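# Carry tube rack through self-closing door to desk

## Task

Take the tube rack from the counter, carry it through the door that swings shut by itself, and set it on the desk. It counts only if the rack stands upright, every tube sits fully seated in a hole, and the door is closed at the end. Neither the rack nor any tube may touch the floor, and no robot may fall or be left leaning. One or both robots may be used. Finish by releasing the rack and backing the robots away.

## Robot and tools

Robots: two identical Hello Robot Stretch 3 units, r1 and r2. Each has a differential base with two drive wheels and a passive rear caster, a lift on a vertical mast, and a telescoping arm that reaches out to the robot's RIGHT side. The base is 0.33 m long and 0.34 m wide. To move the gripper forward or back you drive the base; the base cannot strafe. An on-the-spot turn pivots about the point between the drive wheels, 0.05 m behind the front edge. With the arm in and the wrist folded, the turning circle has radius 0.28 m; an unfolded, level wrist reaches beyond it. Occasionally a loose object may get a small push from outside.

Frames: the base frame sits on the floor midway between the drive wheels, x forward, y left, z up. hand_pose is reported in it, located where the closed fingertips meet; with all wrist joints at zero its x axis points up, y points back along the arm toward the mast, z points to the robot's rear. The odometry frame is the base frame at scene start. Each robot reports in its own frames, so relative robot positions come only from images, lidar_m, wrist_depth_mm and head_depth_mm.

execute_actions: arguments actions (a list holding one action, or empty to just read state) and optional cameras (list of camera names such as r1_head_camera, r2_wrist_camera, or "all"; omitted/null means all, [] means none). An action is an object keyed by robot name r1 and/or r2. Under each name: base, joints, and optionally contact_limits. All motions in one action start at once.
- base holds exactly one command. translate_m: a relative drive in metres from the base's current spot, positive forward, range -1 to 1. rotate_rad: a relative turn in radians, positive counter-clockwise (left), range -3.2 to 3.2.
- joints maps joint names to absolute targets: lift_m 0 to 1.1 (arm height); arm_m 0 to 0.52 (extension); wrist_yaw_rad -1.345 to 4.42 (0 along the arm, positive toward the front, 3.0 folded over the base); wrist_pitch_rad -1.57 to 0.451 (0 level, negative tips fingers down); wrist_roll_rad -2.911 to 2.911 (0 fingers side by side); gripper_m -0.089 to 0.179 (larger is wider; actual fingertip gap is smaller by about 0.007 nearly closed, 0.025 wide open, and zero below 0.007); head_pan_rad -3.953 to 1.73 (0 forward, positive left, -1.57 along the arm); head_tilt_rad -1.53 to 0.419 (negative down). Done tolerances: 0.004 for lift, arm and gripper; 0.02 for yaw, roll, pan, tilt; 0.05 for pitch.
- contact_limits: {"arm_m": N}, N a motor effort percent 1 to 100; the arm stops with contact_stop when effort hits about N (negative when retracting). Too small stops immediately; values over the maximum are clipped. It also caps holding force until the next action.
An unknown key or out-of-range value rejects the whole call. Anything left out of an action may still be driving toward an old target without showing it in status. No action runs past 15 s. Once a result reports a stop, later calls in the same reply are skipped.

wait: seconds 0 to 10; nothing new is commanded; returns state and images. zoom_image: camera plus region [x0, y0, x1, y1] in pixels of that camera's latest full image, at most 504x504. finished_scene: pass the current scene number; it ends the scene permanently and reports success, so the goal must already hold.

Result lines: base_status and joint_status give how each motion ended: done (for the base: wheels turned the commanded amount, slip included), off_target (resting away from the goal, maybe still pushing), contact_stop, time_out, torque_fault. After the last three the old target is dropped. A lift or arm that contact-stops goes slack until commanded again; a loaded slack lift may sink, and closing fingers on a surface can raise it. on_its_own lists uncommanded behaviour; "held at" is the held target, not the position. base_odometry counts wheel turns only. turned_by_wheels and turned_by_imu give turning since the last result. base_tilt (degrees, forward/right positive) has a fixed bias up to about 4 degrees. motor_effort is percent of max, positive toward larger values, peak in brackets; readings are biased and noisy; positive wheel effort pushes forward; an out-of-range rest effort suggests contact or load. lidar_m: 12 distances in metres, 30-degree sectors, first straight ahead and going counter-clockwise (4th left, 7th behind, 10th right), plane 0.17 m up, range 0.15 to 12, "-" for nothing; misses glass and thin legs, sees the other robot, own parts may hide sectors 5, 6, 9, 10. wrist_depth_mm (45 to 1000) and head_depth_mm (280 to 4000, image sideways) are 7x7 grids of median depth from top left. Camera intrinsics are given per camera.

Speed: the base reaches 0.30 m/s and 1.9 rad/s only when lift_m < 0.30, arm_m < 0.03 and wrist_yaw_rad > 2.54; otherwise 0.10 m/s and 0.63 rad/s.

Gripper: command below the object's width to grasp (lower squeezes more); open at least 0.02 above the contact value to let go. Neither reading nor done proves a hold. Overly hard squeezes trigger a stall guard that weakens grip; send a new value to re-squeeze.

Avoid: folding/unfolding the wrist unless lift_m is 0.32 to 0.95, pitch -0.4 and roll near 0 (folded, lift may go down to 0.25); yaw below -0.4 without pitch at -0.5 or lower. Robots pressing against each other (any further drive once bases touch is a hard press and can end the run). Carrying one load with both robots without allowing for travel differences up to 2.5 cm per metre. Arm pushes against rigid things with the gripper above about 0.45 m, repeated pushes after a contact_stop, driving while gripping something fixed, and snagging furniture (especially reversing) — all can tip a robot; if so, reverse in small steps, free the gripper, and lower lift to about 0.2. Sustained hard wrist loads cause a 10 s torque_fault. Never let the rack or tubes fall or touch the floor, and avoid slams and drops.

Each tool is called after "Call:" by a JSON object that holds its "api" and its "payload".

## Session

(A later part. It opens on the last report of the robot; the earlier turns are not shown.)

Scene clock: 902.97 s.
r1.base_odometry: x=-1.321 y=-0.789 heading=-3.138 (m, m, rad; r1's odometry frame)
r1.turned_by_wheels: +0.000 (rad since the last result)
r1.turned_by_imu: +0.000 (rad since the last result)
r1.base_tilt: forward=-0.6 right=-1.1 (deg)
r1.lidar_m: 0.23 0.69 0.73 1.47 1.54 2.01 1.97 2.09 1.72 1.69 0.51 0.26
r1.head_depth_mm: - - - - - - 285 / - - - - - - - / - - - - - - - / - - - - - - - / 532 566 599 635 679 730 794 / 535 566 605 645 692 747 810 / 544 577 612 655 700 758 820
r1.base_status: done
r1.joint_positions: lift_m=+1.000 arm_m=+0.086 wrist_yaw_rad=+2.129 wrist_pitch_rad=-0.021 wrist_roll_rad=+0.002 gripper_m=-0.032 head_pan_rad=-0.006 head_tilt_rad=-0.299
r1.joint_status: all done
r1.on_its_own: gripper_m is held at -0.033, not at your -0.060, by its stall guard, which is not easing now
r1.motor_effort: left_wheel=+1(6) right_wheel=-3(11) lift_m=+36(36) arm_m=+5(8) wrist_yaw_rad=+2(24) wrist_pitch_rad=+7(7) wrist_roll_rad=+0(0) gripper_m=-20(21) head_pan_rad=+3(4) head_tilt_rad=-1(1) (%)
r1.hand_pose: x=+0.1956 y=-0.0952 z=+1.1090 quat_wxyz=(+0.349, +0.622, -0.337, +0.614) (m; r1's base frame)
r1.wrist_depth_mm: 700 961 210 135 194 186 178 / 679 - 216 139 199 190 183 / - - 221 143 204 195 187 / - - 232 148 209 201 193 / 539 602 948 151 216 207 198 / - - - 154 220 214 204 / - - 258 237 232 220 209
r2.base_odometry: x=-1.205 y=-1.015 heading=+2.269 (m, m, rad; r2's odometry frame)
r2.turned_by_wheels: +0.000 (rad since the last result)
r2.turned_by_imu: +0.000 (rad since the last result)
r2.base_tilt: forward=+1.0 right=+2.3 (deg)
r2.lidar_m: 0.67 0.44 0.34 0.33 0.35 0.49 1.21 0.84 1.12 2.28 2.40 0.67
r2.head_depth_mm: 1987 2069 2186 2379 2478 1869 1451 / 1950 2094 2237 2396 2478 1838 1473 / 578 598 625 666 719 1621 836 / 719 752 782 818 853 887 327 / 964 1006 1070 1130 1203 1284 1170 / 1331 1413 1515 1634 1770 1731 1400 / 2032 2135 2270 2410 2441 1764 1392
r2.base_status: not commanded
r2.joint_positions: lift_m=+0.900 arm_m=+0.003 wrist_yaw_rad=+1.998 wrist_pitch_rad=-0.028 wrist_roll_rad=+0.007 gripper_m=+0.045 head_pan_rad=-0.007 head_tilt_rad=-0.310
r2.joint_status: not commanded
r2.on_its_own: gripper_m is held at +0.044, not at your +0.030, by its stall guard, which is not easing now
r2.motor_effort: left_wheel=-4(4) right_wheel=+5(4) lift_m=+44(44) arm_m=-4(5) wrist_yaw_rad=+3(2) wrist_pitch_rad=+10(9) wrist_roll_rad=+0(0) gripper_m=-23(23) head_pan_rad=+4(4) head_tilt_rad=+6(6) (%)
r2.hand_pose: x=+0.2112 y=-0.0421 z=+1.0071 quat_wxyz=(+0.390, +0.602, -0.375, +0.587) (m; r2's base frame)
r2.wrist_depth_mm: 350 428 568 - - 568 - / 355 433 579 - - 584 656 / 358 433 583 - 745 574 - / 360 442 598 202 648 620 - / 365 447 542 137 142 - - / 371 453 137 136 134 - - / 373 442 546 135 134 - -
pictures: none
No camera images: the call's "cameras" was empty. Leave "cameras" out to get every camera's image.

Call:
{"api": "execute_actions", "payload": {"actions": [{"r1": {"base": {"translate_m": -0.07}, "joints": {"arm_m": 0.121}}}], "cameras": []}}

Call:
{"api": "execute_actions", "payload": {"actions": [{"r1": {"base": {"translate_m": -0.065}, "joints": {"arm_m": 0.160}}}], "cameras": []}}

Call:
{"api": "execute_actions", "payload": {"actions": [{"r1": {"base": {"translate_m": -0.055}, "joints": {"arm_m": 0.199}}}], "cameras": ["r1_wrist_camera", "r2_nav_camera", "r1_nav_camera"]}}

Scene clock: 938.53 s.
r1.base_odometry: x=-1.251 y=-0.789 heading=-3.138 (m, m, rad; r1's odometry frame)
r1.turned_by_wheels: +0.000 (rad since the last result)
r1.turned_by_imu: +0.000 (rad since the last result)
r1.base_tilt: forward=-0.5 right=-1.0 (deg)
r1.lidar_m: 0.22 0.77 0.77 1.47 1.56 1.95 1.91 2.02 1.71 1.68 0.55 0.24
r1.head_depth_mm: - - - - - - - / - - - - - - - / 2403 2553 2656 - - - - / 2425 2573 2700 2920 2535 1800 1434 / 591 626 664 709 757 817 881 / 600 634 676 722 773 835 903 / 607 643 684 730 783 843 918
r1.base_status: done
r1.joint_positions: lift_m=+1.000 arm_m=+0.121 wrist_yaw_rad=+2.130 wrist_pitch_rad=-0.021 wrist_roll_rad=+0.002 gripper_m=-0.032 head_pan_rad=-0.006 head_tilt_rad=-0.299
r1.joint_status: all done
r1.on_its_own: gripper_m is held at -0.033, not at your -0.060, by its stall guard, which is not easing now
r1.motor_effort: left_wheel=+1(6) right_wheel=-3(11) lift_m=+36(36) arm_m=+5(8) wrist_yaw_rad=+0(22) wrist_pitch_rad=+7(7) wrist_roll_rad=+0(0) gripper_m=-20(21) head_pan_rad=+4(4) head_tilt_rad=-1(1) (%)
r1.hand_pose: x=+0.1955 y=-0.1300 z=+1.1089 quat_wxyz=(+0.349, +0.622, -0.336, +0.615) (m; r1's base frame)
r1.wrist_depth_mm: - - 206 137 198 195 191 / - - 215 141 203 199 197 / - - 219 145 210 204 202 / 772 - 226 151 215 210 207 / - 625 235 152 223 218 214 / - - - 156 229 224 219 / - - 252 241 237 232 228
r2.base_odometry: x=-1.205 y=-1.015 heading=+2.269 (m, m, rad; r2's odometry frame)
r2.turned_by_wheels: +0.000 (rad since the last result)
r2.turned_by_imu: +0.001 (rad since the last result)
r2.base_tilt: forward=+1.1 right=+2.3 (deg)
r2.lidar_m: 0.72 0.45 0.34 0.33 0.35 0.49 1.21 0.84 1.12 2.28 2.40 0.72
r2.head_depth_mm: 1931 2090 2210 2359 2467 1847 1439 / 603 621 655 701 846 1769 1482 / 705 728 757 783 817 854 844 / 837 878 917 965 1009 1057 327 / 1048 1108 1170 1257 1320 1433 1338 / 1338 1421 1526 1629 1764 1771 1395 / 2026 2144 2267 2414 2444 1768 1388
r2.base_status: not commanded
r2.joint_positions: lift_m=+0.900 arm_m=+0.003 wrist_yaw_rad=+1.998 wrist_pitch_rad=-0.028 wrist_roll_rad=+0.007 gripper_m=+0.045 head_pan_rad=-0.007 head_tilt_rad=-0.310
r2.joint_status: not commanded
r2.on_its_own: gripper_m is held at +0.044, not at your +0.030, by its stall guard, which is not easing now
r2.motor_effort: left_wheel=-4(4) right_wheel=+5(5) lift_m=+44(44) arm_m=-4(4) wrist_yaw_rad=+4(3) wrist_pitch_rad=+9(9) wrist_roll_rad=+0(0) gripper_m=-24(22) head_pan_rad=+4(4) head_tilt_rad=+6(6) (%)
r2.hand_pose: x=+0.2112 y=-0.0421 z=+1.0071 quat_wxyz=(+0.390, +0.602, -0.375, +0.587) (m; r2's base frame)
r2.wrist_depth_mm: 349 426 565 - - 586 - / 356 433 569 - - 590 - / 360 436 591 - 930 593 631 / 362 445 600 202 819 612 - / 366 450 541 137 142 630 - / 371 455 136 135 135 648 - / 376 441 543 135 133 752 -
pictures: none
No camera images: the call's "cameras" was empty. Leave "cameras" out to get every camera's image.

Scene clock: 940.13 s.
r1.base_odometry: x=-1.186 y=-0.789 heading=-3.138 (m, m, rad; r1's odometry frame)
r1.turned_by_wheels: +0.000 (rad since the last result)
r1.turned_by_imu: +0.000 (rad since the last result)
r1.base_tilt: forward=-0.6 right=-1.1 (deg)
r1.lidar_m: 0.24 0.84 0.81 1.47 1.56 1.87 1.84 1.96 1.71 1.67 0.58 0.23
r1.head_depth_mm: 2401 - - - - - - / 2457 2586 2669 2957 2545 1849 1515 / 2485 2624 2684 2924 2548 1879 1470 / 2470 2609 2752 2929 2395 1800 1429 / 648 685 728 778 828 894 968 / 657 700 742 793 846 915 990 / 666 705 748 800 857 926 1004
r1.base_status: done
r1.joint_positions: lift_m=+1.000 arm_m=+0.160 wrist_yaw_rad=+2.130 wrist_pitch_rad=-0.021 wrist_roll_rad=+0.002 gripper_m=-0.032 head_pan_rad=-0.006 head_tilt_rad=-0.299
r1.joint_status: all done
r1.on_its_own: gripper_m is held at -0.033, not at your -0.060, by its stall guard, which is not easing now
r1.motor_effort: left_wheel=+2(5) right_wheel=-5(11) lift_m=+36(36) arm_m=+5(7) wrist_yaw_rad=+0(18) wrist_pitch_rad=+7(7) wrist_roll_rad=+0(0) gripper_m=-20(20) head_pan_rad=+4(3) head_tilt_rad=-1(2) (%)
r1.hand_pose: x=+0.1954 y=-0.1689 z=+1.1089 quat_wxyz=(+0.349, +0.622, -0.336, +0.615) (m; r1's base frame)
r1.wrist_depth_mm: - - 204 139 204 204 204 / - - 210 143 212 211 209 / - 977 216 147 219 218 216 / 715 960 222 153 222 223 224 / - - 232 153 231 230 231 / - - - 157 238 238 239 / - - 248 242 249 247 245
r2.base_odometry: x=-1.205 y=-1.015 heading=+2.269 (m, m, rad; r2's odometry frame)
r2.turned_by_wheels: +0.000 (rad since the last result)
r2.turned_by_imu: +0.000 (rad since the last result)
r2.base_tilt: forward=+1.0 right=+2.2 (deg)
r2.lidar_m: 0.82 0.45 0.34 0.33 0.34 0.49 1.21 0.84 1.12 2.28 0.76 0.77
r2.head_depth_mm: 619 647 694 2274 2450 1856 1444 / 697 721 742 770 808 866 1354 / 796 826 859 901 942 982 977 / 920 967 1019 1066 1124 1180 327 / 1108 1169 1238 1316 1405 1510 1406 / 1332 1423 1533 1640 1774 1797 1391 / 2013 2133 2241 2438 2450 1786 1394
r2.base_status: not commanded
r2.joint_positions: lift_m=+0.900 arm_m=+0.003 wrist_yaw_rad=+1.998 wrist_pitch_rad=-0.028 wrist_roll_rad=+0.007 gripper_m=+0.045 head_pan_rad=-0.007 head_tilt_rad=-0.310
r2.joint_status: not commanded
r2.on_its_own: gripper_m is held at +0.044, not at your +0.030, by its stall guard, which is not easing now
r2.motor_effort: left_wheel=-4(4) right_wheel=+5(4) lift_m=+44(44) arm_m=-4(4) wrist_yaw_rad=+2(3) wrist_pitch_rad=+9(9) wrist_roll_rad=+0(0) gripper_m=-23(24) head_pan_rad=+4(4) head_tilt_rad=+6(6) (%)
r2.hand_pose: x=+0.2112 y=-0.0421 z=+1.0071 quat_wxyz=(+0.390, +0.602, -0.375, +0.587) (m; r2's base frame)
r2.wrist_depth_mm: 350 428 574 - - 704 550 / 354 430 576 - - 713 571 / 359 433 581 - - 719 585 / 361 442 598 203 951 719 - / 366 446 537 137 142 711 - / 369 451 137 136 135 675 - / 375 439 543 135 133 679 -
pictures: none
No camera images: the call's "cameras" was empty. Leave "cameras" out to get every camera's image.

Scene clock: 941.63 s.
r1.base_odometry: x=-1.131 y=-0.789 heading=-3.137 (m, m, rad; r1's odometry frame)
r1.turned_by_wheels: +0.000 (rad since the last result)
r1.turned_by_imu: +0.000 (rad since the last result)
r1.base_tilt: forward=-0.5 right=-1.0 (deg)
r1.lidar_m: 0.84 0.89 0.84 1.48 1.56 1.82 1.79 1.89 1.70 1.67 0.59 0.23
r1.head_depth_mm: 2489 2596 2698 2927 2550 1867 1479 / 2518 2646 2747 2980 2558 1870 1475 / 2503 2645 2740 2979 2555 1858 1464 / 2495 2645 2779 2986 2391 1793 1431 / 696 736 782 834 895 960 1041 / 707 751 797 851 914 984 1063 / 715 758 805 859 923 994 1078
r1.base_status: done
r1.joint_positions: lift_m=+1.000 arm_m=+0.199 wrist_yaw_rad=+2.131 wrist_pitch_rad=-0.021 wrist_roll_rad=+0.002 gripper_m=-0.032 head_pan_rad=-0.006 head_tilt_rad=-0.299
r1.joint_status: all done
r1.on_its_own: gripper_m is held at -0.033, not at your -0.060, by its stall guard, which is not easing now
r1.motor_effort: left_wheel=+3(5) right_wheel=-6(12) lift_m=+36(36) arm_m=+5(7) wrist_yaw_rad=-2(11) wrist_pitch_rad=+7(7) wrist_roll_rad=+0(0) gripper_m=-18(20) head_pan_rad=+3(2) head_tilt_rad=-1(1) (%)
r1.hand_pose: x=+0.1953 y=-0.2077 z=+1.1089 quat_wxyz=(+0.349, +0.623, -0.336, +0.615) (m; r1's base frame)
r1.wrist_depth_mm: - - 203 140 211 213 218 / - - 208 144 215 220 225 / - - 213 149 222 228 233 / 817 - 219 153 230 234 238 / - - 228 156 236 242 247 / - - 234 160 245 251 256 / - - 245 241 251 259 265
r2.base_odometry: x=-1.205 y=-1.015 heading=+2.269 (m, m, rad; r2's odometry frame)
r2.turned_by_wheels: +0.000 (rad since the last result)
r2.turned_by_imu: +0.000 (rad since the last result)
r2.base_tilt: forward=+1.0 right=+2.4 (deg)
r2.lidar_m: 0.91 0.45 0.34 0.33 0.34 0.49 1.21 0.84 1.12 2.29 0.80 0.83
r2.head_depth_mm: 691 714 739 780 853 1778 1436 / 767 797 825 861 894 938 987 / 864 897 941 986 1024 1084 1084 / 983 1032 1085 1140 1205 1268 327 / 1146 1208 1287 1372 1458 1567 1423 / 1333 1424 1521 1624 1777 1775 1395 / 2027 2135 2251 2434 2416 1783 1398
r2.base_status: not commanded
r2.joint_positions: lift_m=+0.900 arm_m=+0.003 wrist_yaw_rad=+1.998 wrist_pitch_rad=-0.028 wrist_roll_rad=+0.007 gripper_m=+0.045 head_pan_rad=-0.007 head_tilt_rad=-0.310
r2.joint_status: not commanded
r2.on_its_own: gripper_m is held at +0.044, not at your +0.030, by its stall guard, which is not easing now
r2.motor_effort: left_wheel=-4(4) right_wheel=+5(5) lift_m=+44(44) arm_m=-4(4) wrist_yaw_rad=+3(2) wrist_pitch_rad=+9(9) wrist_roll_rad=+0(1) gripper_m=-23(24) head_pan_rad=+4(4) head_tilt_rad=+6(6) (%)
r2.hand_pose: x=+0.2112 y=-0.0421 z=+1.0071 quat_wxyz=(+0.390, +0.602, -0.375, +0.587) (m; r2's base frame)
r2.wrist_depth_mm: 348 430 568 - - 774 558 / 353 430 570 - - 798 569 / 359 441 587 - - 808 584 / 364 445 597 202 - 814 620 / 367 447 538 137 142 821 628 / 370 453 137 136 135 768 647 / 373 442 543 135 133 768 657
pictures: r1_nav_camera (sideways: a quarter turn counterclockwise sets it upright), r1_wrist_camera, r2_nav_camera (sideways: a quarter turn counterclockwise sets it upright)
Images, in order (width x height): r1_nav_camera 672x504, r1_wrist_camera 644x364, r2_nav_camera 672x504.

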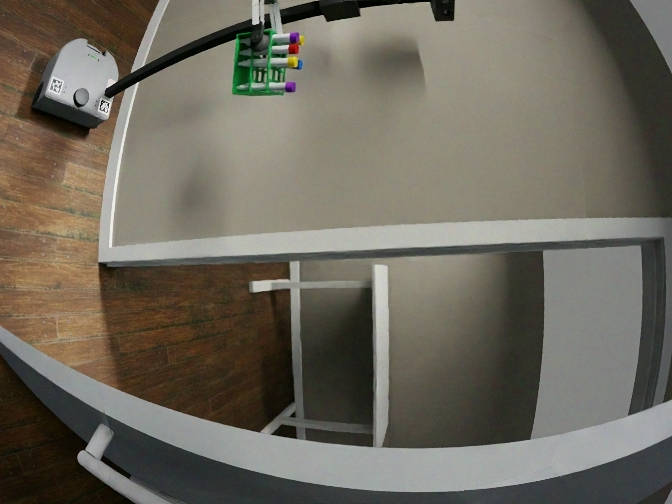

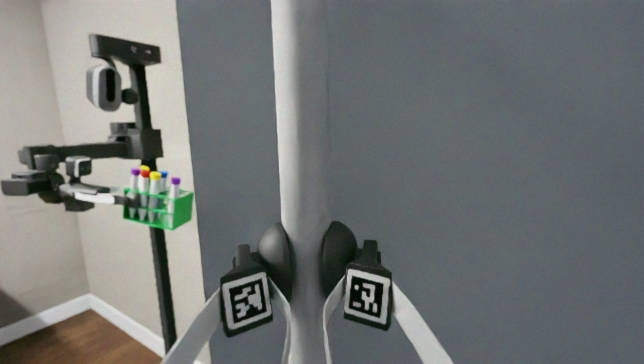

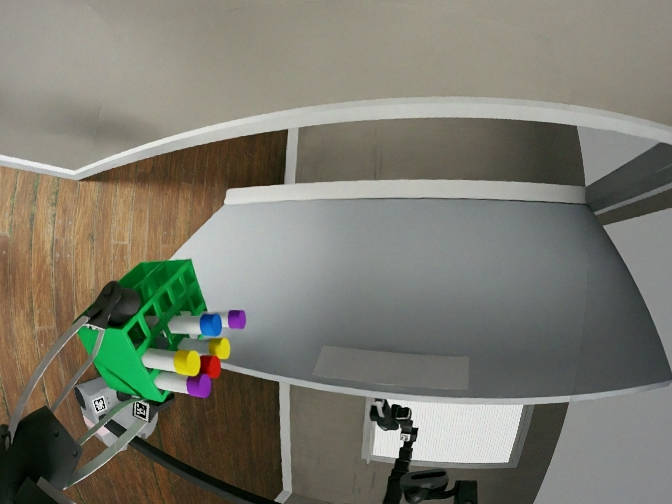

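Call:
{"api": "execute_actions", "payload": {"actions": [{"r2": {"base": {"translate_m": 0.62}}}], "cameras": ["r2_nav_camera", "r1_wrist_camera"]}}

Scene clock: 993.10 s.
r1.base_odometry: x=-1.131 y=-0.789 heading=-3.137 (m, m, rad; r1's odometry frame)
r1.turned_by_wheels: +0.000 (rad since the last result)
r1.turned_by_imu: +0.002 (rad since the last result)
r1.base_tilt: forward=-0.6 right=-1.1 (deg)
r1.lidar_m: 0.51 0.90 1.30 1.47 1.55 1.82 1.78 1.89 1.70 1.67 0.59 0.23
r1.head_depth_mm: 2475 2612 2712 2934 497 487 1472 / 2489 2629 2726 2946 2541 1674 1468 / 2520 2662 2734 2959 2541 1672 1476 / 2510 2630 2796 2998 435 440 1436 / 673 441 458 675 867 419 1002 / 699 581 776 613 393 358 1065 / 713 756 790 583 381 975 1082
r1.base_status: not commanded
r1.joint_positions: lift_m=+1.000 arm_m=+0.199 wrist_yaw_rad=+2.131 wrist_pitch_rad=-0.021 wrist_roll_rad=+0.002 gripper_m=-0.032 head_pan_rad=-0.006 head_tilt_rad=-0.299
r1.joint_status: not commanded
r1.on_its_own: gripper_m is held at -0.033, not at your -0.060, by its stall guard, which is not easing now
r1.motor_effort: left_wheel=+3(3) right_wheel=-6(6) lift_m=+37(36) arm_m=+5(5) wrist_yaw_rad=-1(1) wrist_pitch_rad=+7(7) wrist_roll_rad=+0(0) gripper_m=-19(19) head_pan_rad=+3(4) head_tilt_rad=-1(1) (%)
r1.hand_pose: x=+0.1953 y=-0.2077 z=+1.1089 quat_wxyz=(+0.349, +0.623, -0.336, +0.615) (m; r1's base frame)
r1.wrist_depth_mm: - - 201 139 210 215 219 / - - 207 144 216 221 226 / - - 214 148 220 227 231 / - - 221 152 231 234 239 / - - 226 156 236 241 248 / - - 232 158 244 251 256 / - - 244 244 254 260 264
r2.base_odometry: x=-1.604 y=-0.540 heading=+2.269 (m, m, rad; r2's odometry frame)
r2.turned_by_wheels: +0.000 (rad since the last result)
r2.turned_by_imu: +0.005 (rad since the last result)
r2.base_tilt: forward=+1.1 right=+2.3 (deg)
r2.lidar_m: 0.44 0.99 2.36 0.29 0.31 0.45 1.44 1.46 2.02 0.51 0.34 0.34
r2.head_depth_mm: 319 330 342 355 368 382 397 / 355 369 382 399 415 434 449 / 399 416 434 456 477 501 504 / 457 479 502 530 561 591 331 / 532 562 597 635 680 728 723 / 640 682 736 794 865 947 1052 / 794 854 914 977 1073 1169 1281
r2.base_status: done
r2.joint_positions: lift_m=+0.900 arm_m=+0.003 wrist_yaw_rad=+1.998 wrist_pitch_rad=-0.028 wrist_roll_rad=+0.007 gripper_m=+0.045 head_pan_rad=-0.007 head_tilt_rad=-0.310
r2.joint_status: not commanded
r2.on_its_own: gripper_m is held at +0.044, not at your +0.030, by its stall guard, which is not easing now
r2.motor_effort: left_wheel=-4(6) right_wheel=+4(10) lift_m=+44(44) arm_m=-4(4) wrist_yaw_rad=+2(3) wrist_pitch_rad=+10(9) wrist_roll_rad=+0(0) gripper_m=-23(22) head_pan_rad=+4(3) head_tilt_rad=+6(6) (%)
r2.hand_pose: x=+0.2111 y=-0.0421 z=+1.0071 quat_wxyz=(+0.390, +0.602, -0.375, +0.587) (m; r2's base frame)
r2.wrist_depth_mm: - - - - 474 288 205 / - - - - 477 290 207 / - - - - 410 290 208 / - - - 246 381 293 208 / - - - 137 143 293 209 / - - 137 136 134 280 209 / - - - 135 134 280 211
pictures: r1_wrist_camera, r2_nav_camera (sideways: a quarter turn counterclockwise sets it upright)
Images, in order (width x height): r1_wrist_camera 644x364, r2_nav_camera 672x504.

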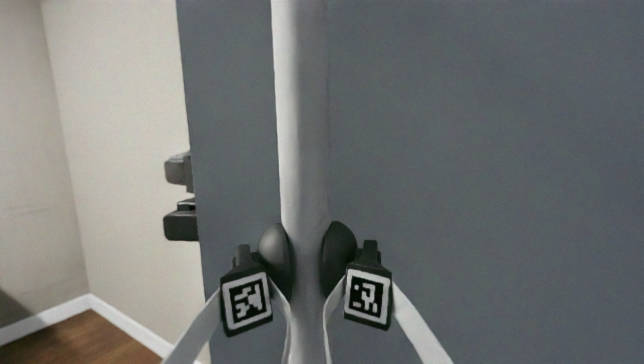

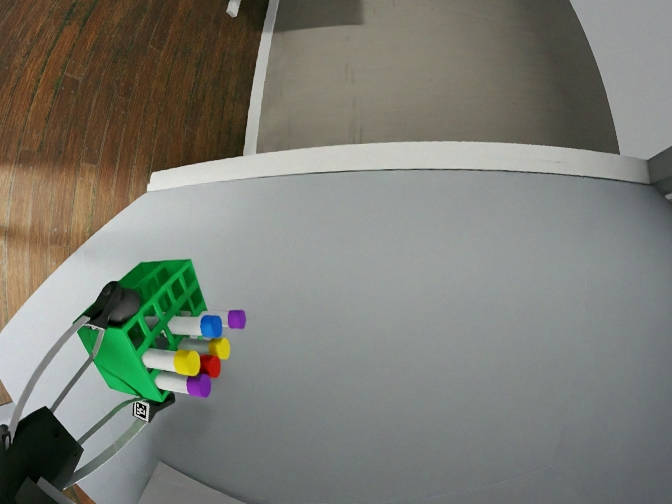

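Call:
{"api": "execute_actions", "payload": {"actions": []}}

Scene clock: 1015.80 s.
r1.base_odometry: x=-1.131 y=-0.789 heading=-3.137 (m, m, rad; r1's odometry frame)
r1.turned_by_wheels: +0.000 (rad since the last result)
r1.turned_by_imu: +0.001 (rad since the last result)
r1.base_tilt: forward=-0.6 right=-1.1 (deg)
r1.lidar_m: 0.51 0.89 1.30 1.47 1.56 1.81 1.78 1.90 1.70 1.67 0.59 0.23
r1.head_depth_mm: 2487 2612 2702 2914 497 488 1472 / 2496 2644 2730 2957 2559 1673 1479 / 2523 2664 2750 2965 2544 1675 1477 / 2516 2643 2809 3005 435 439 1429 / 674 441 457 675 868 419 1002 / 701 581 779 612 393 358 1061 / 715 759 791 582 381 974 1080
r1.base_status: not commanded
r1.joint_positions: lift_m=+1.000 arm_m=+0.199 wrist_yaw_rad=+2.131 wrist_pitch_rad=-0.021 wrist_roll_rad=+0.002 gripper_m=-0.032 head_pan_rad=-0.006 head_tilt_rad=-0.299
r1.joint_status: not commanded
r1.on_its_own: gripper_m is held at -0.033, not at your -0.060, by its stall guard, which is not easing now
r1.motor_effort: left_wheel=+3(3) right_wheel=-6(6) lift_m=+36(36) arm_m=+5(5) wrist_yaw_rad=-2(1) wrist_pitch_rad=+7(7) wrist_roll_rad=+0(0) gripper_m=-19(19) head_pan_rad=+4(4) head_tilt_rad=-1(1) (%)
r1.hand_pose: x=+0.1953 y=-0.2077 z=+1.1089 quat_wxyz=(+0.349, +0.623, -0.336, +0.615) (m; r1's base frame)
r1.wrist_depth_mm: - - 203 140 208 213 219 / - - 209 144 216 220 227 / - - 214 148 223 226 232 / - - 222 153 227 236 239 / - - 227 155 237 243 248 / - - 232 158 243 251 259 / - - 244 244 254 258 265
r2.base_odometry: x=-1.604 y=-0.540 heading=+2.269 (m, m, rad; r2's odometry frame)
r2.turned_by_wheels: +0.000 (rad since the last result)
r2.turned_by_imu: +0.000 (rad since the last result)
r2.base_tilt: forward=+1.0 right=+2.3 (deg)
r2.lidar_m: 0.44 0.98 2.36 0.29 0.31 0.45 1.43 1.45 2.02 0.51 0.34 0.34
r2.head_depth_mm: 319 331 342 354 368 382 397 / 355 368 382 398 415 434 448 / 399 417 436 455 477 501 505 / 456 479 504 531 559 589 330 / 533 563 597 634 681 730 718 / 640 682 732 792 861 941 1047 / 794 851 916 977 1069 1158 1280
r2.base_status: done
r2.joint_positions: lift_m=+0.900 arm_m=+0.003 wrist_yaw_rad=+1.998 wrist_pitch_rad=-0.028 wrist_roll_rad=+0.007 gripper_m=+0.045 head_pan_rad=-0.007 head_tilt_rad=-0.310
r2.joint_status: not commanded
r2.on_its_own: gripper_m is held at +0.044, not at your +0.030, by its stall guard, which is not easing now
r2.motor_effort: left_wheel=-4(6) right_wheel=+4(10) lift_m=+44(44) arm_m=-4(4) wrist_yaw_rad=+3(3) wrist_pitch_rad=+9(9) wrist_roll_rad=+0(0) gripper_m=-24(22) head_pan_rad=+4(3) head_tilt_rad=+6(6) (%)
r2.hand_pose: x=+0.2111 y=-0.0421 z=+1.0071 quat_wxyz=(+0.390, +0.602, -0.375, +0.587) (m; r2's base frame)
r2.wrist_depth_mm: - - - - 470 287 205 / - - - - 480 291 206 / - - - - 408 291 208 / - - - 245 379 292 209 / - - - 137 142 296 209 / - - 137 136 134 280 210 / - - - 135 133 280 211
pictures: r1_head_camera (sideways: a quarter turn clockwise sets it upright), r1_nav_camera (sideways: a quarter turn counterclockwise sets it upright), r1_wrist_camera, r2_head_camera (sideways: a quarter turn clockwise sets it upright), r2_nav_camera (sideways: a quarter turn counterclockwise sets it upright), r2_wrist_camera
Images, in order (width x height): r1_head_camera 896x504, r1_nav_camera 672x504, r1_wrist_camera 644x364, r2_head_camera 896x504, r2_nav_camera 672x504, r2_wrist_camera 644x364.

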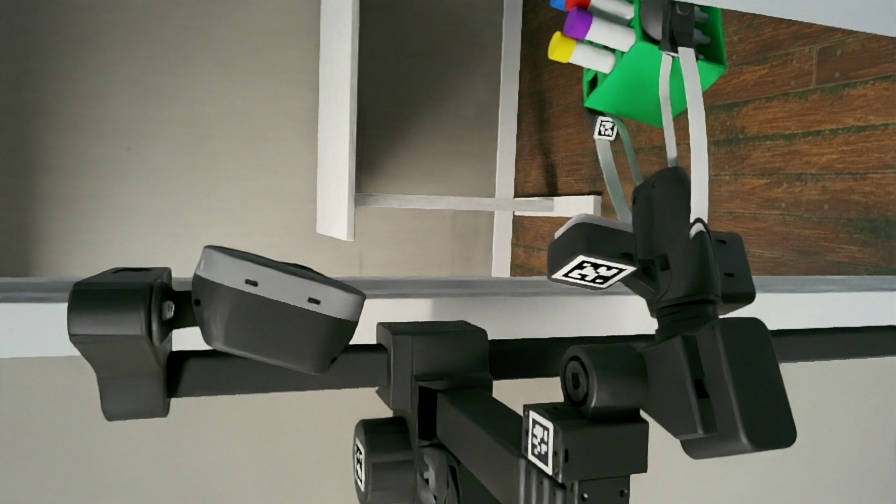

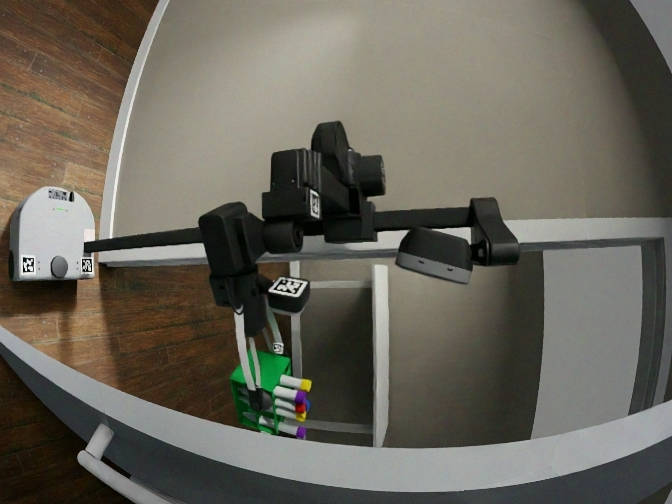

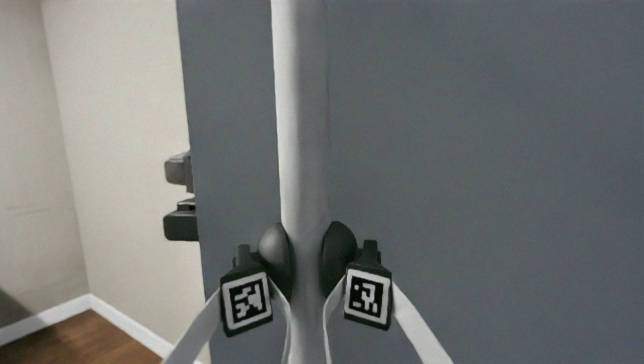

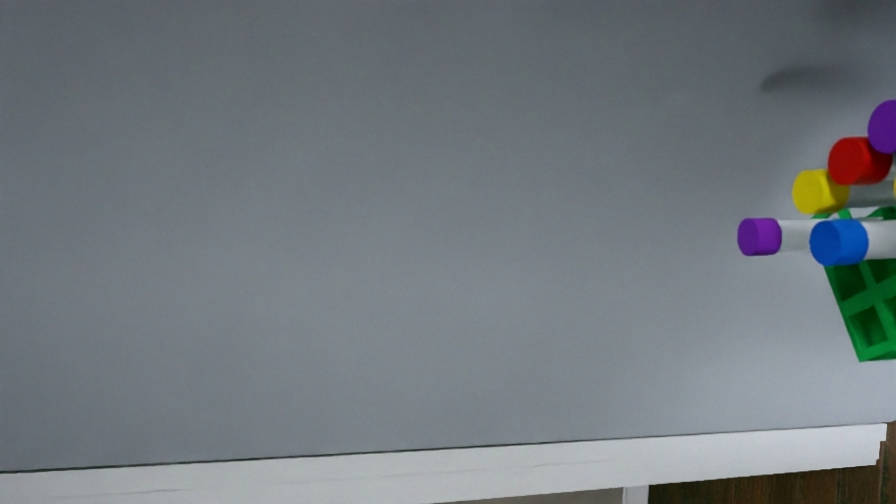

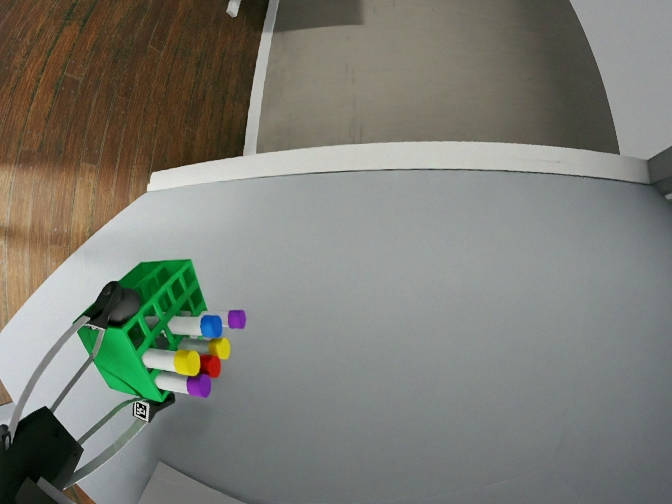

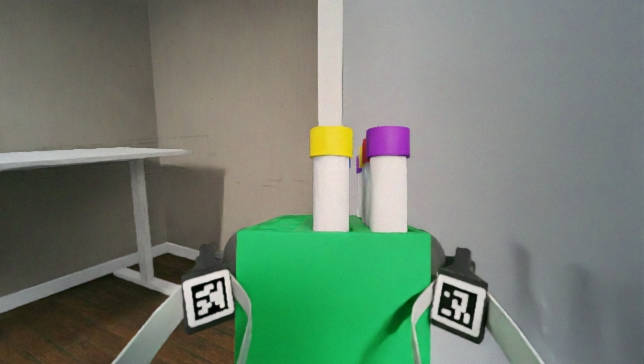

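Call:
{"api": "execute_actions", "payload": {"actions": [{"r2": {"base": {"translate_m": 0.04}}}], "cameras": []}}

Call:
{"api": "execute_actions", "payload": {"actions": [{"r2": {"base": {"rotate_rad": 0.65}}}], "cameras": ["r2_nav_camera", "r2_wrist_camera"]}}

Scene clock: 1082.50 s.
r1.base_odometry: x=-1.131 y=-0.789 heading=-3.137 (m, m, rad; r1's odometry frame)
r1.turned_by_wheels: +0.000 (rad since the last result)
r1.turned_by_imu: +0.001 (rad since the last result)
r1.base_tilt: forward=-0.6 right=-1.0 (deg)
r1.lidar_m: 0.51 0.90 1.30 1.47 1.56 1.82 1.78 1.90 1.70 1.67 0.59 0.23
r1.head_depth_mm: 2472 2623 2725 2937 2550 507 1469 / 2496 2640 2752 2957 2549 1728 1468 / 2525 2642 2749 2974 435 442 1479 / 725 439 456 2991 2296 421 1426 / 680 575 611 616 395 359 832 / 707 751 788 578 379 958 1069 / 712 758 801 585 384 995 1081
r1.base_status: not commanded
r1.joint_positions: lift_m=+1.000 arm_m=+0.199 wrist_yaw_rad=+2.131 wrist_pitch_rad=-0.021 wrist_roll_rad=+0.002 gripper_m=-0.032 head_pan_rad=-0.006 head_tilt_rad=-0.299
r1.joint_status: not commanded
r1.on_its_own: gripper_m is held at -0.033, not at your -0.060, by its stall guard, which is not easing now
r1.motor_effort: left_wheel=+2(3) right_wheel=-6(6) lift_m=+36(36) arm_m=+5(5) wrist_yaw_rad=-1(2) wrist_pitch_rad=+7(7) wrist_roll_rad=+0(0) gripper_m=-19(19) head_pan_rad=+3(3) head_tilt_rad=-1(1) (%)
r1.hand_pose: x=+0.1953 y=-0.2077 z=+1.1089 quat_wxyz=(+0.349, +0.623, -0.336, +0.615) (m; r1's base frame)
r1.wrist_depth_mm: - - 202 140 210 214 220 / - - 207 144 216 220 225 / - - 213 147 222 226 233 / - - 223 153 229 237 241 / - - 229 155 236 241 248 / - - 235 158 244 250 258 / - - 244 243 253 259 264
r2.base_odometry: x=-1.630 y=-0.509 heading=+2.269 (m, m, rad; r2's odometry frame)
r2.turned_by_wheels: +0.000 (rad since the last result)
r2.turned_by_imu: +0.001 (rad since the last result)
r2.base_tilt: forward=+0.9 right=+2.3 (deg)
r2.lidar_m: 0.41 0.92 2.34 0.29 0.30 0.44 1.43 1.49 2.09 0.51 0.31 0.32
r2.head_depth_mm: 295 306 317 327 340 353 366 / 328 341 354 369 384 401 415 / 370 385 402 421 440 464 466 / 423 443 465 491 519 545 331 / 492 522 553 588 628 674 665 / 591 630 679 734 797 875 968 / 737 804 865 931 1002 1103 1233
r2.base_status: done
r2.joint_positions: lift_m=+0.900 arm_m=+0.003 wrist_yaw_rad=+1.998 wrist_pitch_rad=-0.028 wrist_roll_rad=+0.007 gripper_m=+0.045 head_pan_rad=-0.007 head_tilt_rad=-0.310
r2.joint_status: not commanded
r2.on_its_own: gripper_m is held at +0.044, not at your +0.030, by its stall guard, which is not easing now
r2.motor_effort: left_wheel=-4(5) right_wheel=+4(10) lift_m=+44(44) arm_m=-4(4) wrist_yaw_rad=+2(2) wrist_pitch_rad=+9(9) wrist_roll_rad=+0(1) gripper_m=-23(23) head_pan_rad=+4(4) head_tilt_rad=+6(6) (%)
r2.hand_pose: x=+0.2111 y=-0.0421 z=+1.0071 quat_wxyz=(+0.390, +0.602, -0.375, +0.587) (m; r2's base frame)
r2.wrist_depth_mm: - - - 969 424 255 182 / - - - - 430 257 184 / - - - 975 364 258 184 / - - - 247 337 260 185 / - - - 137 142 262 186 / - - 137 136 134 250 186 / - - - 135 133 250 187
pictures: none
No camera images: the call's "cameras" was empty. Leave "cameras" out to get every camera's image.

Scene clock: 1084.47 s.
r1.base_odometry: x=-1.131 y=-0.789 heading=-3.137 (m, m, rad; r1's odometry frame)
r1.turned_by_wheels: +0.000 (rad since the last result)
r1.turned_by_imu: +0.000 (rad since the last result)
r1.base_tilt: forward=-0.5 right=-1.1 (deg)
r1.lidar_m: 0.51 0.63 1.30 1.48 1.56 1.82 1.79 1.90 1.70 1.67 0.59 0.23
r1.head_depth_mm: 2464 2595 2709 2905 617 1864 1468 / 2487 2626 2744 2938 476 365 1473 / 2529 2629 2731 2980 391 414 1473 / 2467 448 461 2998 368 1731 1433 / 674 729 777 832 373 962 1038 / 695 521 554 548 488 691 744 / 705 750 800 502 914 996 1078
r1.base_status: not commanded
r1.joint_positions: lift_m=+1.000 arm_m=+0.199 wrist_yaw_rad=+2.131 wrist_pitch_rad=-0.021 wrist_roll_rad=+0.002 gripper_m=-0.032 head_pan_rad=-0.006 head_tilt_rad=-0.299
r1.joint_status: not commanded
r1.on_its_own: gripper_m is held at -0.033, not at your -0.060, by its stall guard, which is not easing now
r1.motor_effort: left_wheel=+3(2) right_wheel=-6(6) lift_m=+36(36) arm_m=+5(5) wrist_yaw_rad=-2(1) wrist_pitch_rad=+7(7) wrist_roll_rad=+0(0) gripper_m=-19(19) head_pan_rad=+4(3) head_tilt_rad=-1(2) (%)
r1.hand_pose: x=+0.1953 y=-0.2077 z=+1.1089 quat_wxyz=(+0.349, +0.623, -0.336, +0.615) (m; r1's base frame)
r1.wrist_depth_mm: - - 202 139 210 214 218 / - - 206 144 215 220 225 / - - 213 148 222 227 233 / - - 222 153 230 235 239 / - - 226 155 237 244 247 / - - 234 159 245 250 257 / - - 244 241 253 260 263
r2.base_odometry: x=-1.630 y=-0.509 heading=+2.919 (m, m, rad; r2's odometry frame)
r2.turned_by_wheels: +0.650 (rad since the last result)
r2.turned_by_imu: +0.645 (rad since the last result)
r2.base_tilt: forward=+1.0 right=+2.3 (deg)
r2.lidar_m: 1.90 2.34 0.29 0.33 0.52 1.47 1.57 0.60 0.32 0.31 0.33 0.46
r2.head_depth_mm: 824 857 883 894 865 842 818 / 1607 1695 1773 1843 1071 1118 1149 / 1742 1818 1911 2007 2142 1822 1520 / 1879 1992 2070 2222 2276 1810 331 / 2060 2178 2286 2455 2434 1783 1406 / 2272 2387 2541 2732 2467 1794 1401 / 2330 2472 2457 2610 2372 1768 1408
r2.base_status: done
r2.joint_positions: lift_m=+0.900 arm_m=+0.003 wrist_yaw_rad=+1.999 wrist_pitch_rad=-0.028 wrist_roll_rad=+0.007 gripper_m=+0.045 head_pan_rad=-0.007 head_tilt_rad=-0.310
r2.joint_status: not commanded
r2.on_its_own: gripper_m is held at +0.044, not at your +0.030, by its stall guard, which is not easing now
r2.motor_effort: left_wheel=-4(8) right_wheel=+5(10) lift_m=+44(44) arm_m=-4(4) wrist_yaw_rad=+2(2) wrist_pitch_rad=+9(9) wrist_roll_rad=-1(0) gripper_m=-23(24) head_pan_rad=+4(4) head_tilt_rad=+6(6) (%)
r2.hand_pose: x=+0.2111 y=-0.0420 z=+1.0071 quat_wxyz=(+0.390, +0.602, -0.375, +0.587) (m; r2's base frame)
r2.wrist_depth_mm: - - - - - - 687 / - - - - - - 714 / - - - - - - 698 / - - - 246 - - 703 / - - - 137 142 - 701 / - - 137 136 134 - 687 / - - - 134 134 - 649
pictures: r2_nav_camera (sideways: a quarter turn counterclockwise sets it upright), r2_wrist_camera
Images, in order (width x height): r2_nav_camera 672x504, r2_wrist_camera 644x364.

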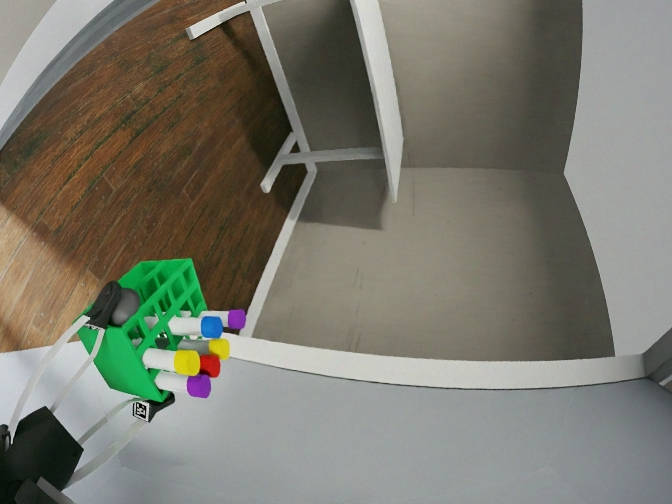

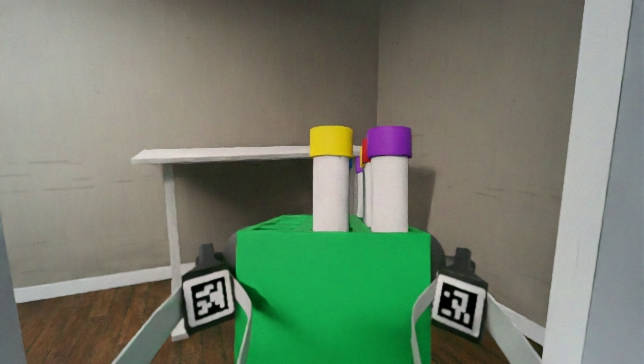

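Call:
{"api": "execute_actions", "payload": {"actions": [{"r2": {"base": {"translate_m": 0.5}}}], "cameras": ["r2_nav_camera"]}}

Scene clock: 1097.67 s.
r1.base_odometry: x=-1.131 y=-0.789 heading=-3.137 (m, m, rad; r1's odometry frame)
r1.turned_by_wheels: +0.000 (rad since the last result)
r1.turned_by_imu: +0.001 (rad since the last result)
r1.base_tilt: forward=-0.6 right=-1.1 (deg)
r1.lidar_m: 0.84 0.89 1.30 1.48 1.55 1.81 1.78 1.90 1.70 1.67 0.59 0.23
r1.head_depth_mm: 2481 800 828 786 2404 1871 1473 / 2489 2618 2691 916 2404 1736 1346 / 2494 2673 2746 2976 2534 1864 1468 / 2517 2659 2768 3019 2407 1791 1421 / 695 736 782 831 895 963 1040 / 708 748 798 849 910 978 1065 / 715 757 805 862 922 990 1077
r1.base_status: not commanded
r1.joint_positions: lift_m=+1.000 arm_m=+0.199 wrist_yaw_rad=+2.131 wrist_pitch_rad=-0.021 wrist_roll_rad=+0.002 gripper_m=-0.032 head_pan_rad=-0.006 head_tilt_rad=-0.299
r1.joint_status: not commanded
r1.on_its_own: gripper_m is held at -0.033, not at your -0.060, by its stall guard, which is not easing now
r1.motor_effort: left_wheel=+3(3) right_wheel=-6(6) lift_m=+36(36) arm_m=+5(5) wrist_yaw_rad=-1(1) wrist_pitch_rad=+7(7) wrist_roll_rad=+0(0) gripper_m=-19(18) head_pan_rad=+2(4) head_tilt_rad=-1(2) (%)
r1.hand_pose: x=+0.1953 y=-0.2077 z=+1.1089 quat_wxyz=(+0.349, +0.623, -0.336, +0.615) (m; r1's base frame)
r1.wrist_depth_mm: - - 201 140 209 214 219 / - - 209 143 215 222 227 / - - 214 148 224 227 235 / - - 222 153 229 234 240 / - - 228 155 237 242 245 / - - 234 158 244 250 252 / - - 241 242 253 257 262
r2.base_odometry: x=-2.117 y=-0.399 heading=+2.918 (m, m, rad; r2's odometry frame)
r2.turned_by_wheels: +0.000 (rad since the last result)
r2.turned_by_imu: +0.004 (rad since the last result)
r2.base_tilt: forward=+1.1 right=+2.4 (deg)
r2.lidar_m: 1.48 1.87 1.65 2.34 0.44 0.44 1.99 0.45 0.34 0.33 0.35 0.49
r2.head_depth_mm: 1169 1220 1270 1333 1394 1462 1439 / 1253 1312 1373 1440 1518 1577 1440 / 1353 1413 1484 1561 1650 1702 1516 / 1459 1538 1646 1727 1829 1814 330 / 1599 1700 1803 1945 2034 1802 1419 / 1760 1868 1995 2135 2249 1778 1406 / 1933 2035 2175 2332 2313 1761 1385
r2.base_status: done
r2.joint_positions: lift_m=+0.900 arm_m=+0.003 wrist_yaw_rad=+1.999 wrist_pitch_rad=-0.028 wrist_roll_rad=+0.007 gripper_m=+0.045 head_pan_rad=-0.007 head_tilt_rad=-0.310
r2.joint_status: not commanded
r2.on_its_own: gripper_m is held at +0.044, not at your +0.030, by its stall guard, which is not easing now
r2.motor_effort: left_wheel=-4(6) right_wheel=+5(10) lift_m=+44(44) arm_m=-4(4) wrist_yaw_rad=+1(2) wrist_pitch_rad=+9(9) wrist_roll_rad=+0(0) gripper_m=-23(24) head_pan_rad=+4(4) head_tilt_rad=+6(6) (%)
r2.hand_pose: x=+0.2111 y=-0.0420 z=+1.0071 quat_wxyz=(+0.390, +0.602, -0.375, +0.587) (m; r2's base frame)
r2.wrist_depth_mm: - - - - - - - / - - - - - - - / - - - - - - - / - - - 246 - - - / - - - 137 142 - - / - - 137 136 134 - - / - - - 135 133 - -
pictures: r2_nav_camera (sideways: a quarter turn counterclockwise sets it upright)
Images, in order (width x height): r2_nav_camera 672x504.

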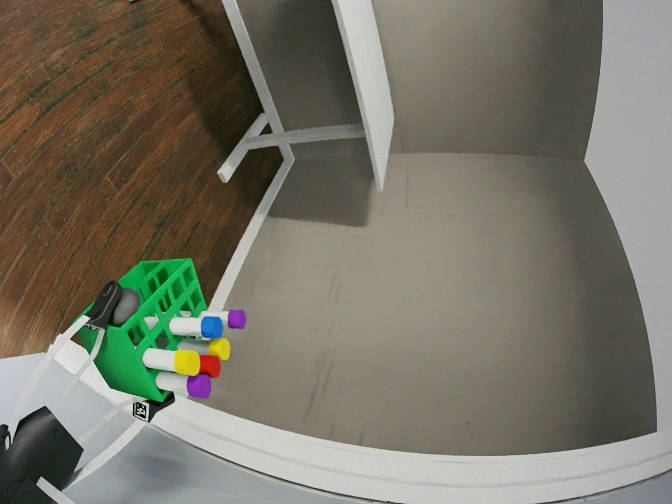

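Call:
{"api": "execute_actions", "payload": {"actions": [{"r2": {"base": {"translate_m": 0.45}}}], "cameras": ["r2_nav_camera", "r2_head_camera"]}}

Scene clock: 1105.70 s.
r1.base_odometry: x=-1.131 y=-0.789 heading=-3.137 (m, m, rad; r1's odometry frame)
r1.turned_by_wheels: +0.000 (rad since the last result)
r1.turned_by_imu: +0.001 (rad since the last result)
r1.base_tilt: forward=-0.7 right=-1.2 (deg)
r1.lidar_m: 0.84 0.90 1.30 1.47 1.55 1.82 1.78 1.89 1.71 1.67 0.59 0.23
r1.head_depth_mm: 2464 2616 2700 2916 2556 1877 1472 / 2486 2647 2728 2943 2564 1871 1472 / 2531 2653 2794 2981 2545 1860 1475 / 2528 2655 2805 2985 2419 1796 1420 / 696 738 781 834 894 961 1040 / 708 748 797 849 910 982 1063 / 713 759 806 859 923 999 1081
r1.base_status: not commanded
r1.joint_positions: lift_m=+1.000 arm_m=+0.199 wrist_yaw_rad=+2.131 wrist_pitch_rad=-0.021 wrist_roll_rad=+0.002 gripper_m=-0.032 head_pan_rad=-0.006 head_tilt_rad=-0.299
r1.joint_status: not commanded
r1.on_its_own: gripper_m is held at -0.033, not at your -0.060, by its stall guard, which is not easing now
r1.motor_effort: left_wheel=+3(3) right_wheel=-6(6) lift_m=+36(36) arm_m=+5(5) wrist_yaw_rad=-1(1) wrist_pitch_rad=+7(7) wrist_roll_rad=+0(0) gripper_m=-19(19) head_pan_rad=+3(4) head_tilt_rad=-1(1) (%)
r1.hand_pose: x=+0.1953 y=-0.2077 z=+1.1089 quat_wxyz=(+0.349, +0.623, -0.336, +0.615) (m; r1's base frame)
r1.wrist_depth_mm: - - 201 139 210 213 218 / - - 209 143 216 220 226 / - - 214 148 222 227 233 / - - 219 153 229 235 239 / - - 228 154 235 244 250 / - - 232 159 245 249 255 / - - 245 242 255 258 266
r2.base_odometry: x=-2.556 y=-0.299 heading=+2.918 (m, m, rad; r2's odometry frame)
r2.turned_by_wheels: +0.000 (rad since the last result)
r2.turned_by_imu: +0.003 (rad since the last result)
r2.base_tilt: forward=+1.0 right=+2.3 (deg)
r2.lidar_m: 1.11 1.45 1.82 1.48 2.77 0.82 2.38 0.48 0.36 0.30 0.33 1.00
r2.head_depth_mm: 866 899 934 983 1034 1084 1141 / 927 967 1016 1059 1121 1180 1245 / 1004 1045 1102 1159 1227 1304 1323 / 1082 1139 1207 1283 1357 1445 331 / 1181 1253 1329 1427 1526 1609 1401 / 1304 1380 1491 1594 1720 1755 1410 / 1448 1553 1678 1775 1986 1782 1390
r2.base_status: done
r2.joint_positions: lift_m=+0.900 arm_m=+0.003 wrist_yaw_rad=+1.999 wrist_pitch_rad=-0.028 wrist_roll_rad=+0.007 gripper_m=+0.045 head_pan_rad=-0.007 head_tilt_rad=-0.310
r2.joint_status: not commanded
r2.on_its_own: gripper_m is held at +0.044, not at your +0.030, by its stall guard, which is not easing now
r2.motor_effort: left_wheel=-4(4) right_wheel=+4(10) lift_m=+44(44) arm_m=-4(4) wrist_yaw_rad=+2(1) wrist_pitch_rad=+9(9) wrist_roll_rad=+0(1) gripper_m=-23(23) head_pan_rad=+4(4) head_tilt_rad=+6(6) (%)
r2.hand_pose: x=+0.2111 y=-0.0420 z=+1.0071 quat_wxyz=(+0.390, +0.602, -0.375, +0.587) (m; r2's base frame)
r2.wrist_depth_mm: - - - - - 944 729 / - - - - - 965 745 / - - - - - 989 753 / - - - 246 - 975 754 / - - - 137 143 - 768 / - - 137 135 134 992 769 / - - - 135 134 971 777
pictures: r2_head_camera (sideways: a quarter turn clockwise sets it upright), r2_nav_camera (sideways: a quarter turn counterclockwise sets it upright)
Images, in order (width x height): r2_head_camera 896x504, r2_nav_camera 672x504.

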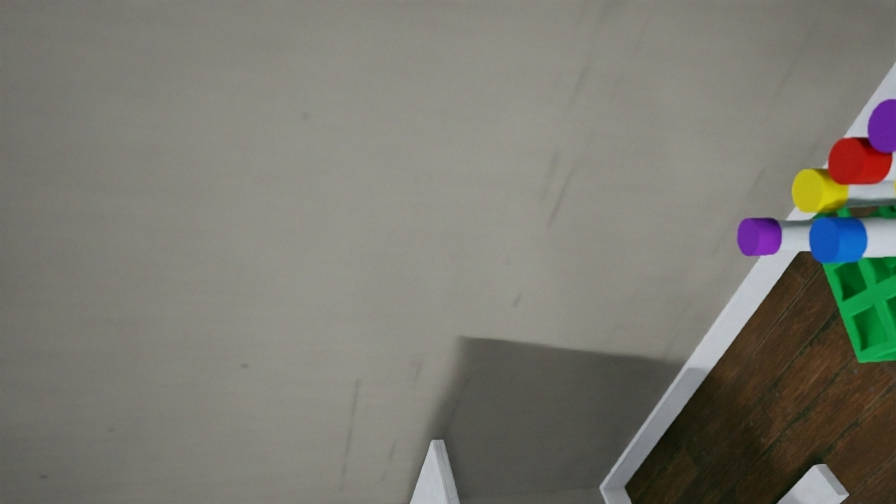

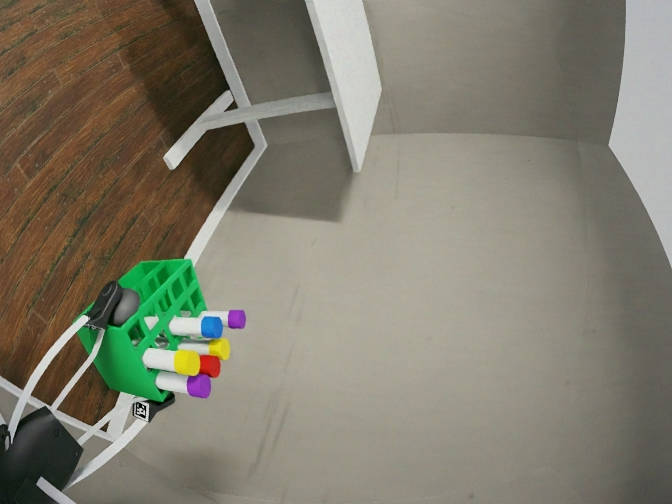

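Call:
{"api": "execute_actions", "payload": {"actions": [{"r2": {"base": {"translate_m": 0.3}}}], "cameras": ["r2_nav_camera"]}}

Scene clock: 1116.13 s.
r1.base_odometry: x=-1.131 y=-0.789 heading=-3.137 (m, m, rad; r1's odometry frame)
r1.turned_by_wheels: +0.000 (rad since the last result)
r1.turned_by_imu: +0.001 (rad since the last result)
r1.base_tilt: forward=-0.6 right=-1.0 (deg)
r1.lidar_m: 0.84 0.90 1.30 1.48 1.56 1.82 1.78 1.89 1.70 1.67 0.59 0.23
r1.head_depth_mm: 2488 2641 2701 2967 2567 1875 1480 / 2496 2618 2731 2965 2526 1866 1470 / 2515 2667 2767 2991 2561 1869 1477 / 2541 2671 2809 2991 2417 1805 1430 / 694 737 781 833 895 961 1040 / 706 751 796 849 912 981 1064 / 714 757 804 860 922 994 1080
r1.base_status: not commanded
r1.joint_positions: lift_m=+1.000 arm_m=+0.199 wrist_yaw_rad=+2.131 wrist_pitch_rad=-0.021 wrist_roll_rad=+0.002 gripper_m=-0.032 head_pan_rad=-0.006 head_tilt_rad=-0.299
r1.joint_status: not commanded
r1.on_its_own: gripper_m is held at -0.033, not at your -0.060, by its stall guard, which is not easing now
r1.motor_effort: left_wheel=+3(3) right_wheel=-6(6) lift_m=+36(36) arm_m=+5(5) wrist_yaw_rad=-1(2) wrist_pitch_rad=+7(7) wrist_roll_rad=+0(0) gripper_m=-19(20) head_pan_rad=+4(4) head_tilt_rad=+0(1) (%)
r1.hand_pose: x=+0.1953 y=-0.2077 z=+1.1089 quat_wxyz=(+0.349, +0.623, -0.336, +0.615) (m; r1's base frame)
r1.wrist_depth_mm: - - 202 140 210 215 218 / - - 209 143 217 220 225 / - - 214 148 222 227 232 / - - 221 152 228 234 238 / - - 230 154 236 240 247 / - - 235 159 244 252 257 / - - 245 245 254 260 266
r2.base_odometry: x=-2.849 y=-0.233 heading=+2.918 (m, m, rad; r2's odometry frame)
r2.turned_by_wheels: +0.000 (rad since the last result)
r2.turned_by_imu: +0.002 (rad since the last result)
r2.base_tilt: forward=+1.0 right=+2.3 (deg)
r2.lidar_m: 0.85 1.20 1.62 1.45 2.88 1.09 1.13 0.49 0.38 0.44 0.70 0.77
r2.head_depth_mm: 659 687 718 750 790 828 872 / 709 741 777 811 858 905 950 / 764 803 842 886 940 996 1015 / 834 873 919 983 1038 1095 331 / 908 963 1020 1091 1174 1256 1277 / 996 1065 1144 1224 1319 1439 1392 / 1112 1195 1287 1393 1525 1637 1389
r2.base_status: done
r2.joint_positions: lift_m=+0.900 arm_m=+0.003 wrist_yaw_rad=+1.999 wrist_pitch_rad=-0.028 wrist_roll_rad=+0.007 gripper_m=+0.045 head_pan_rad=-0.007 head_tilt_rad=-0.310
r2.joint_status: not commanded
r2.on_its_own: gripper_m is held at +0.044, not at your +0.030, by its stall guard, which is not easing now
r2.motor_effort: left_wheel=-4(6) right_wheel=+4(10) lift_m=+44(44) arm_m=-4(4) wrist_yaw_rad=+1(1) wrist_pitch_rad=+9(9) wrist_roll_rad=+0(0) gripper_m=-23(24) head_pan_rad=+4(4) head_tilt_rad=+7(6) (%)
r2.hand_pose: x=+0.2111 y=-0.0420 z=+1.0071 quat_wxyz=(+0.390, +0.602, -0.375, +0.587) (m; r2's base frame)
r2.wrist_depth_mm: - - - - 956 701 540 / - - - - 999 702 546 / - - - - 920 718 549 / - - - 245 875 734 558 / - - - 137 142 737 562 / - - 137 136 134 714 566 / - - - 134 134 721 565
pictures: r2_nav_camera (sideways: a quarter turn counterclockwise sets it upright)
Images, in order (width x height): r2_nav_camera 672x504.

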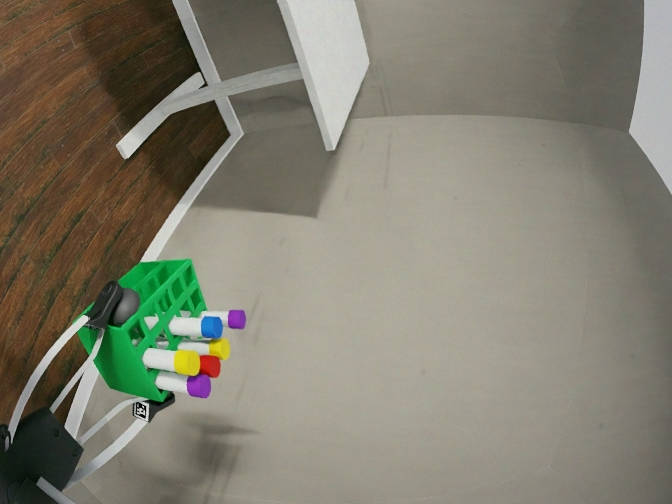

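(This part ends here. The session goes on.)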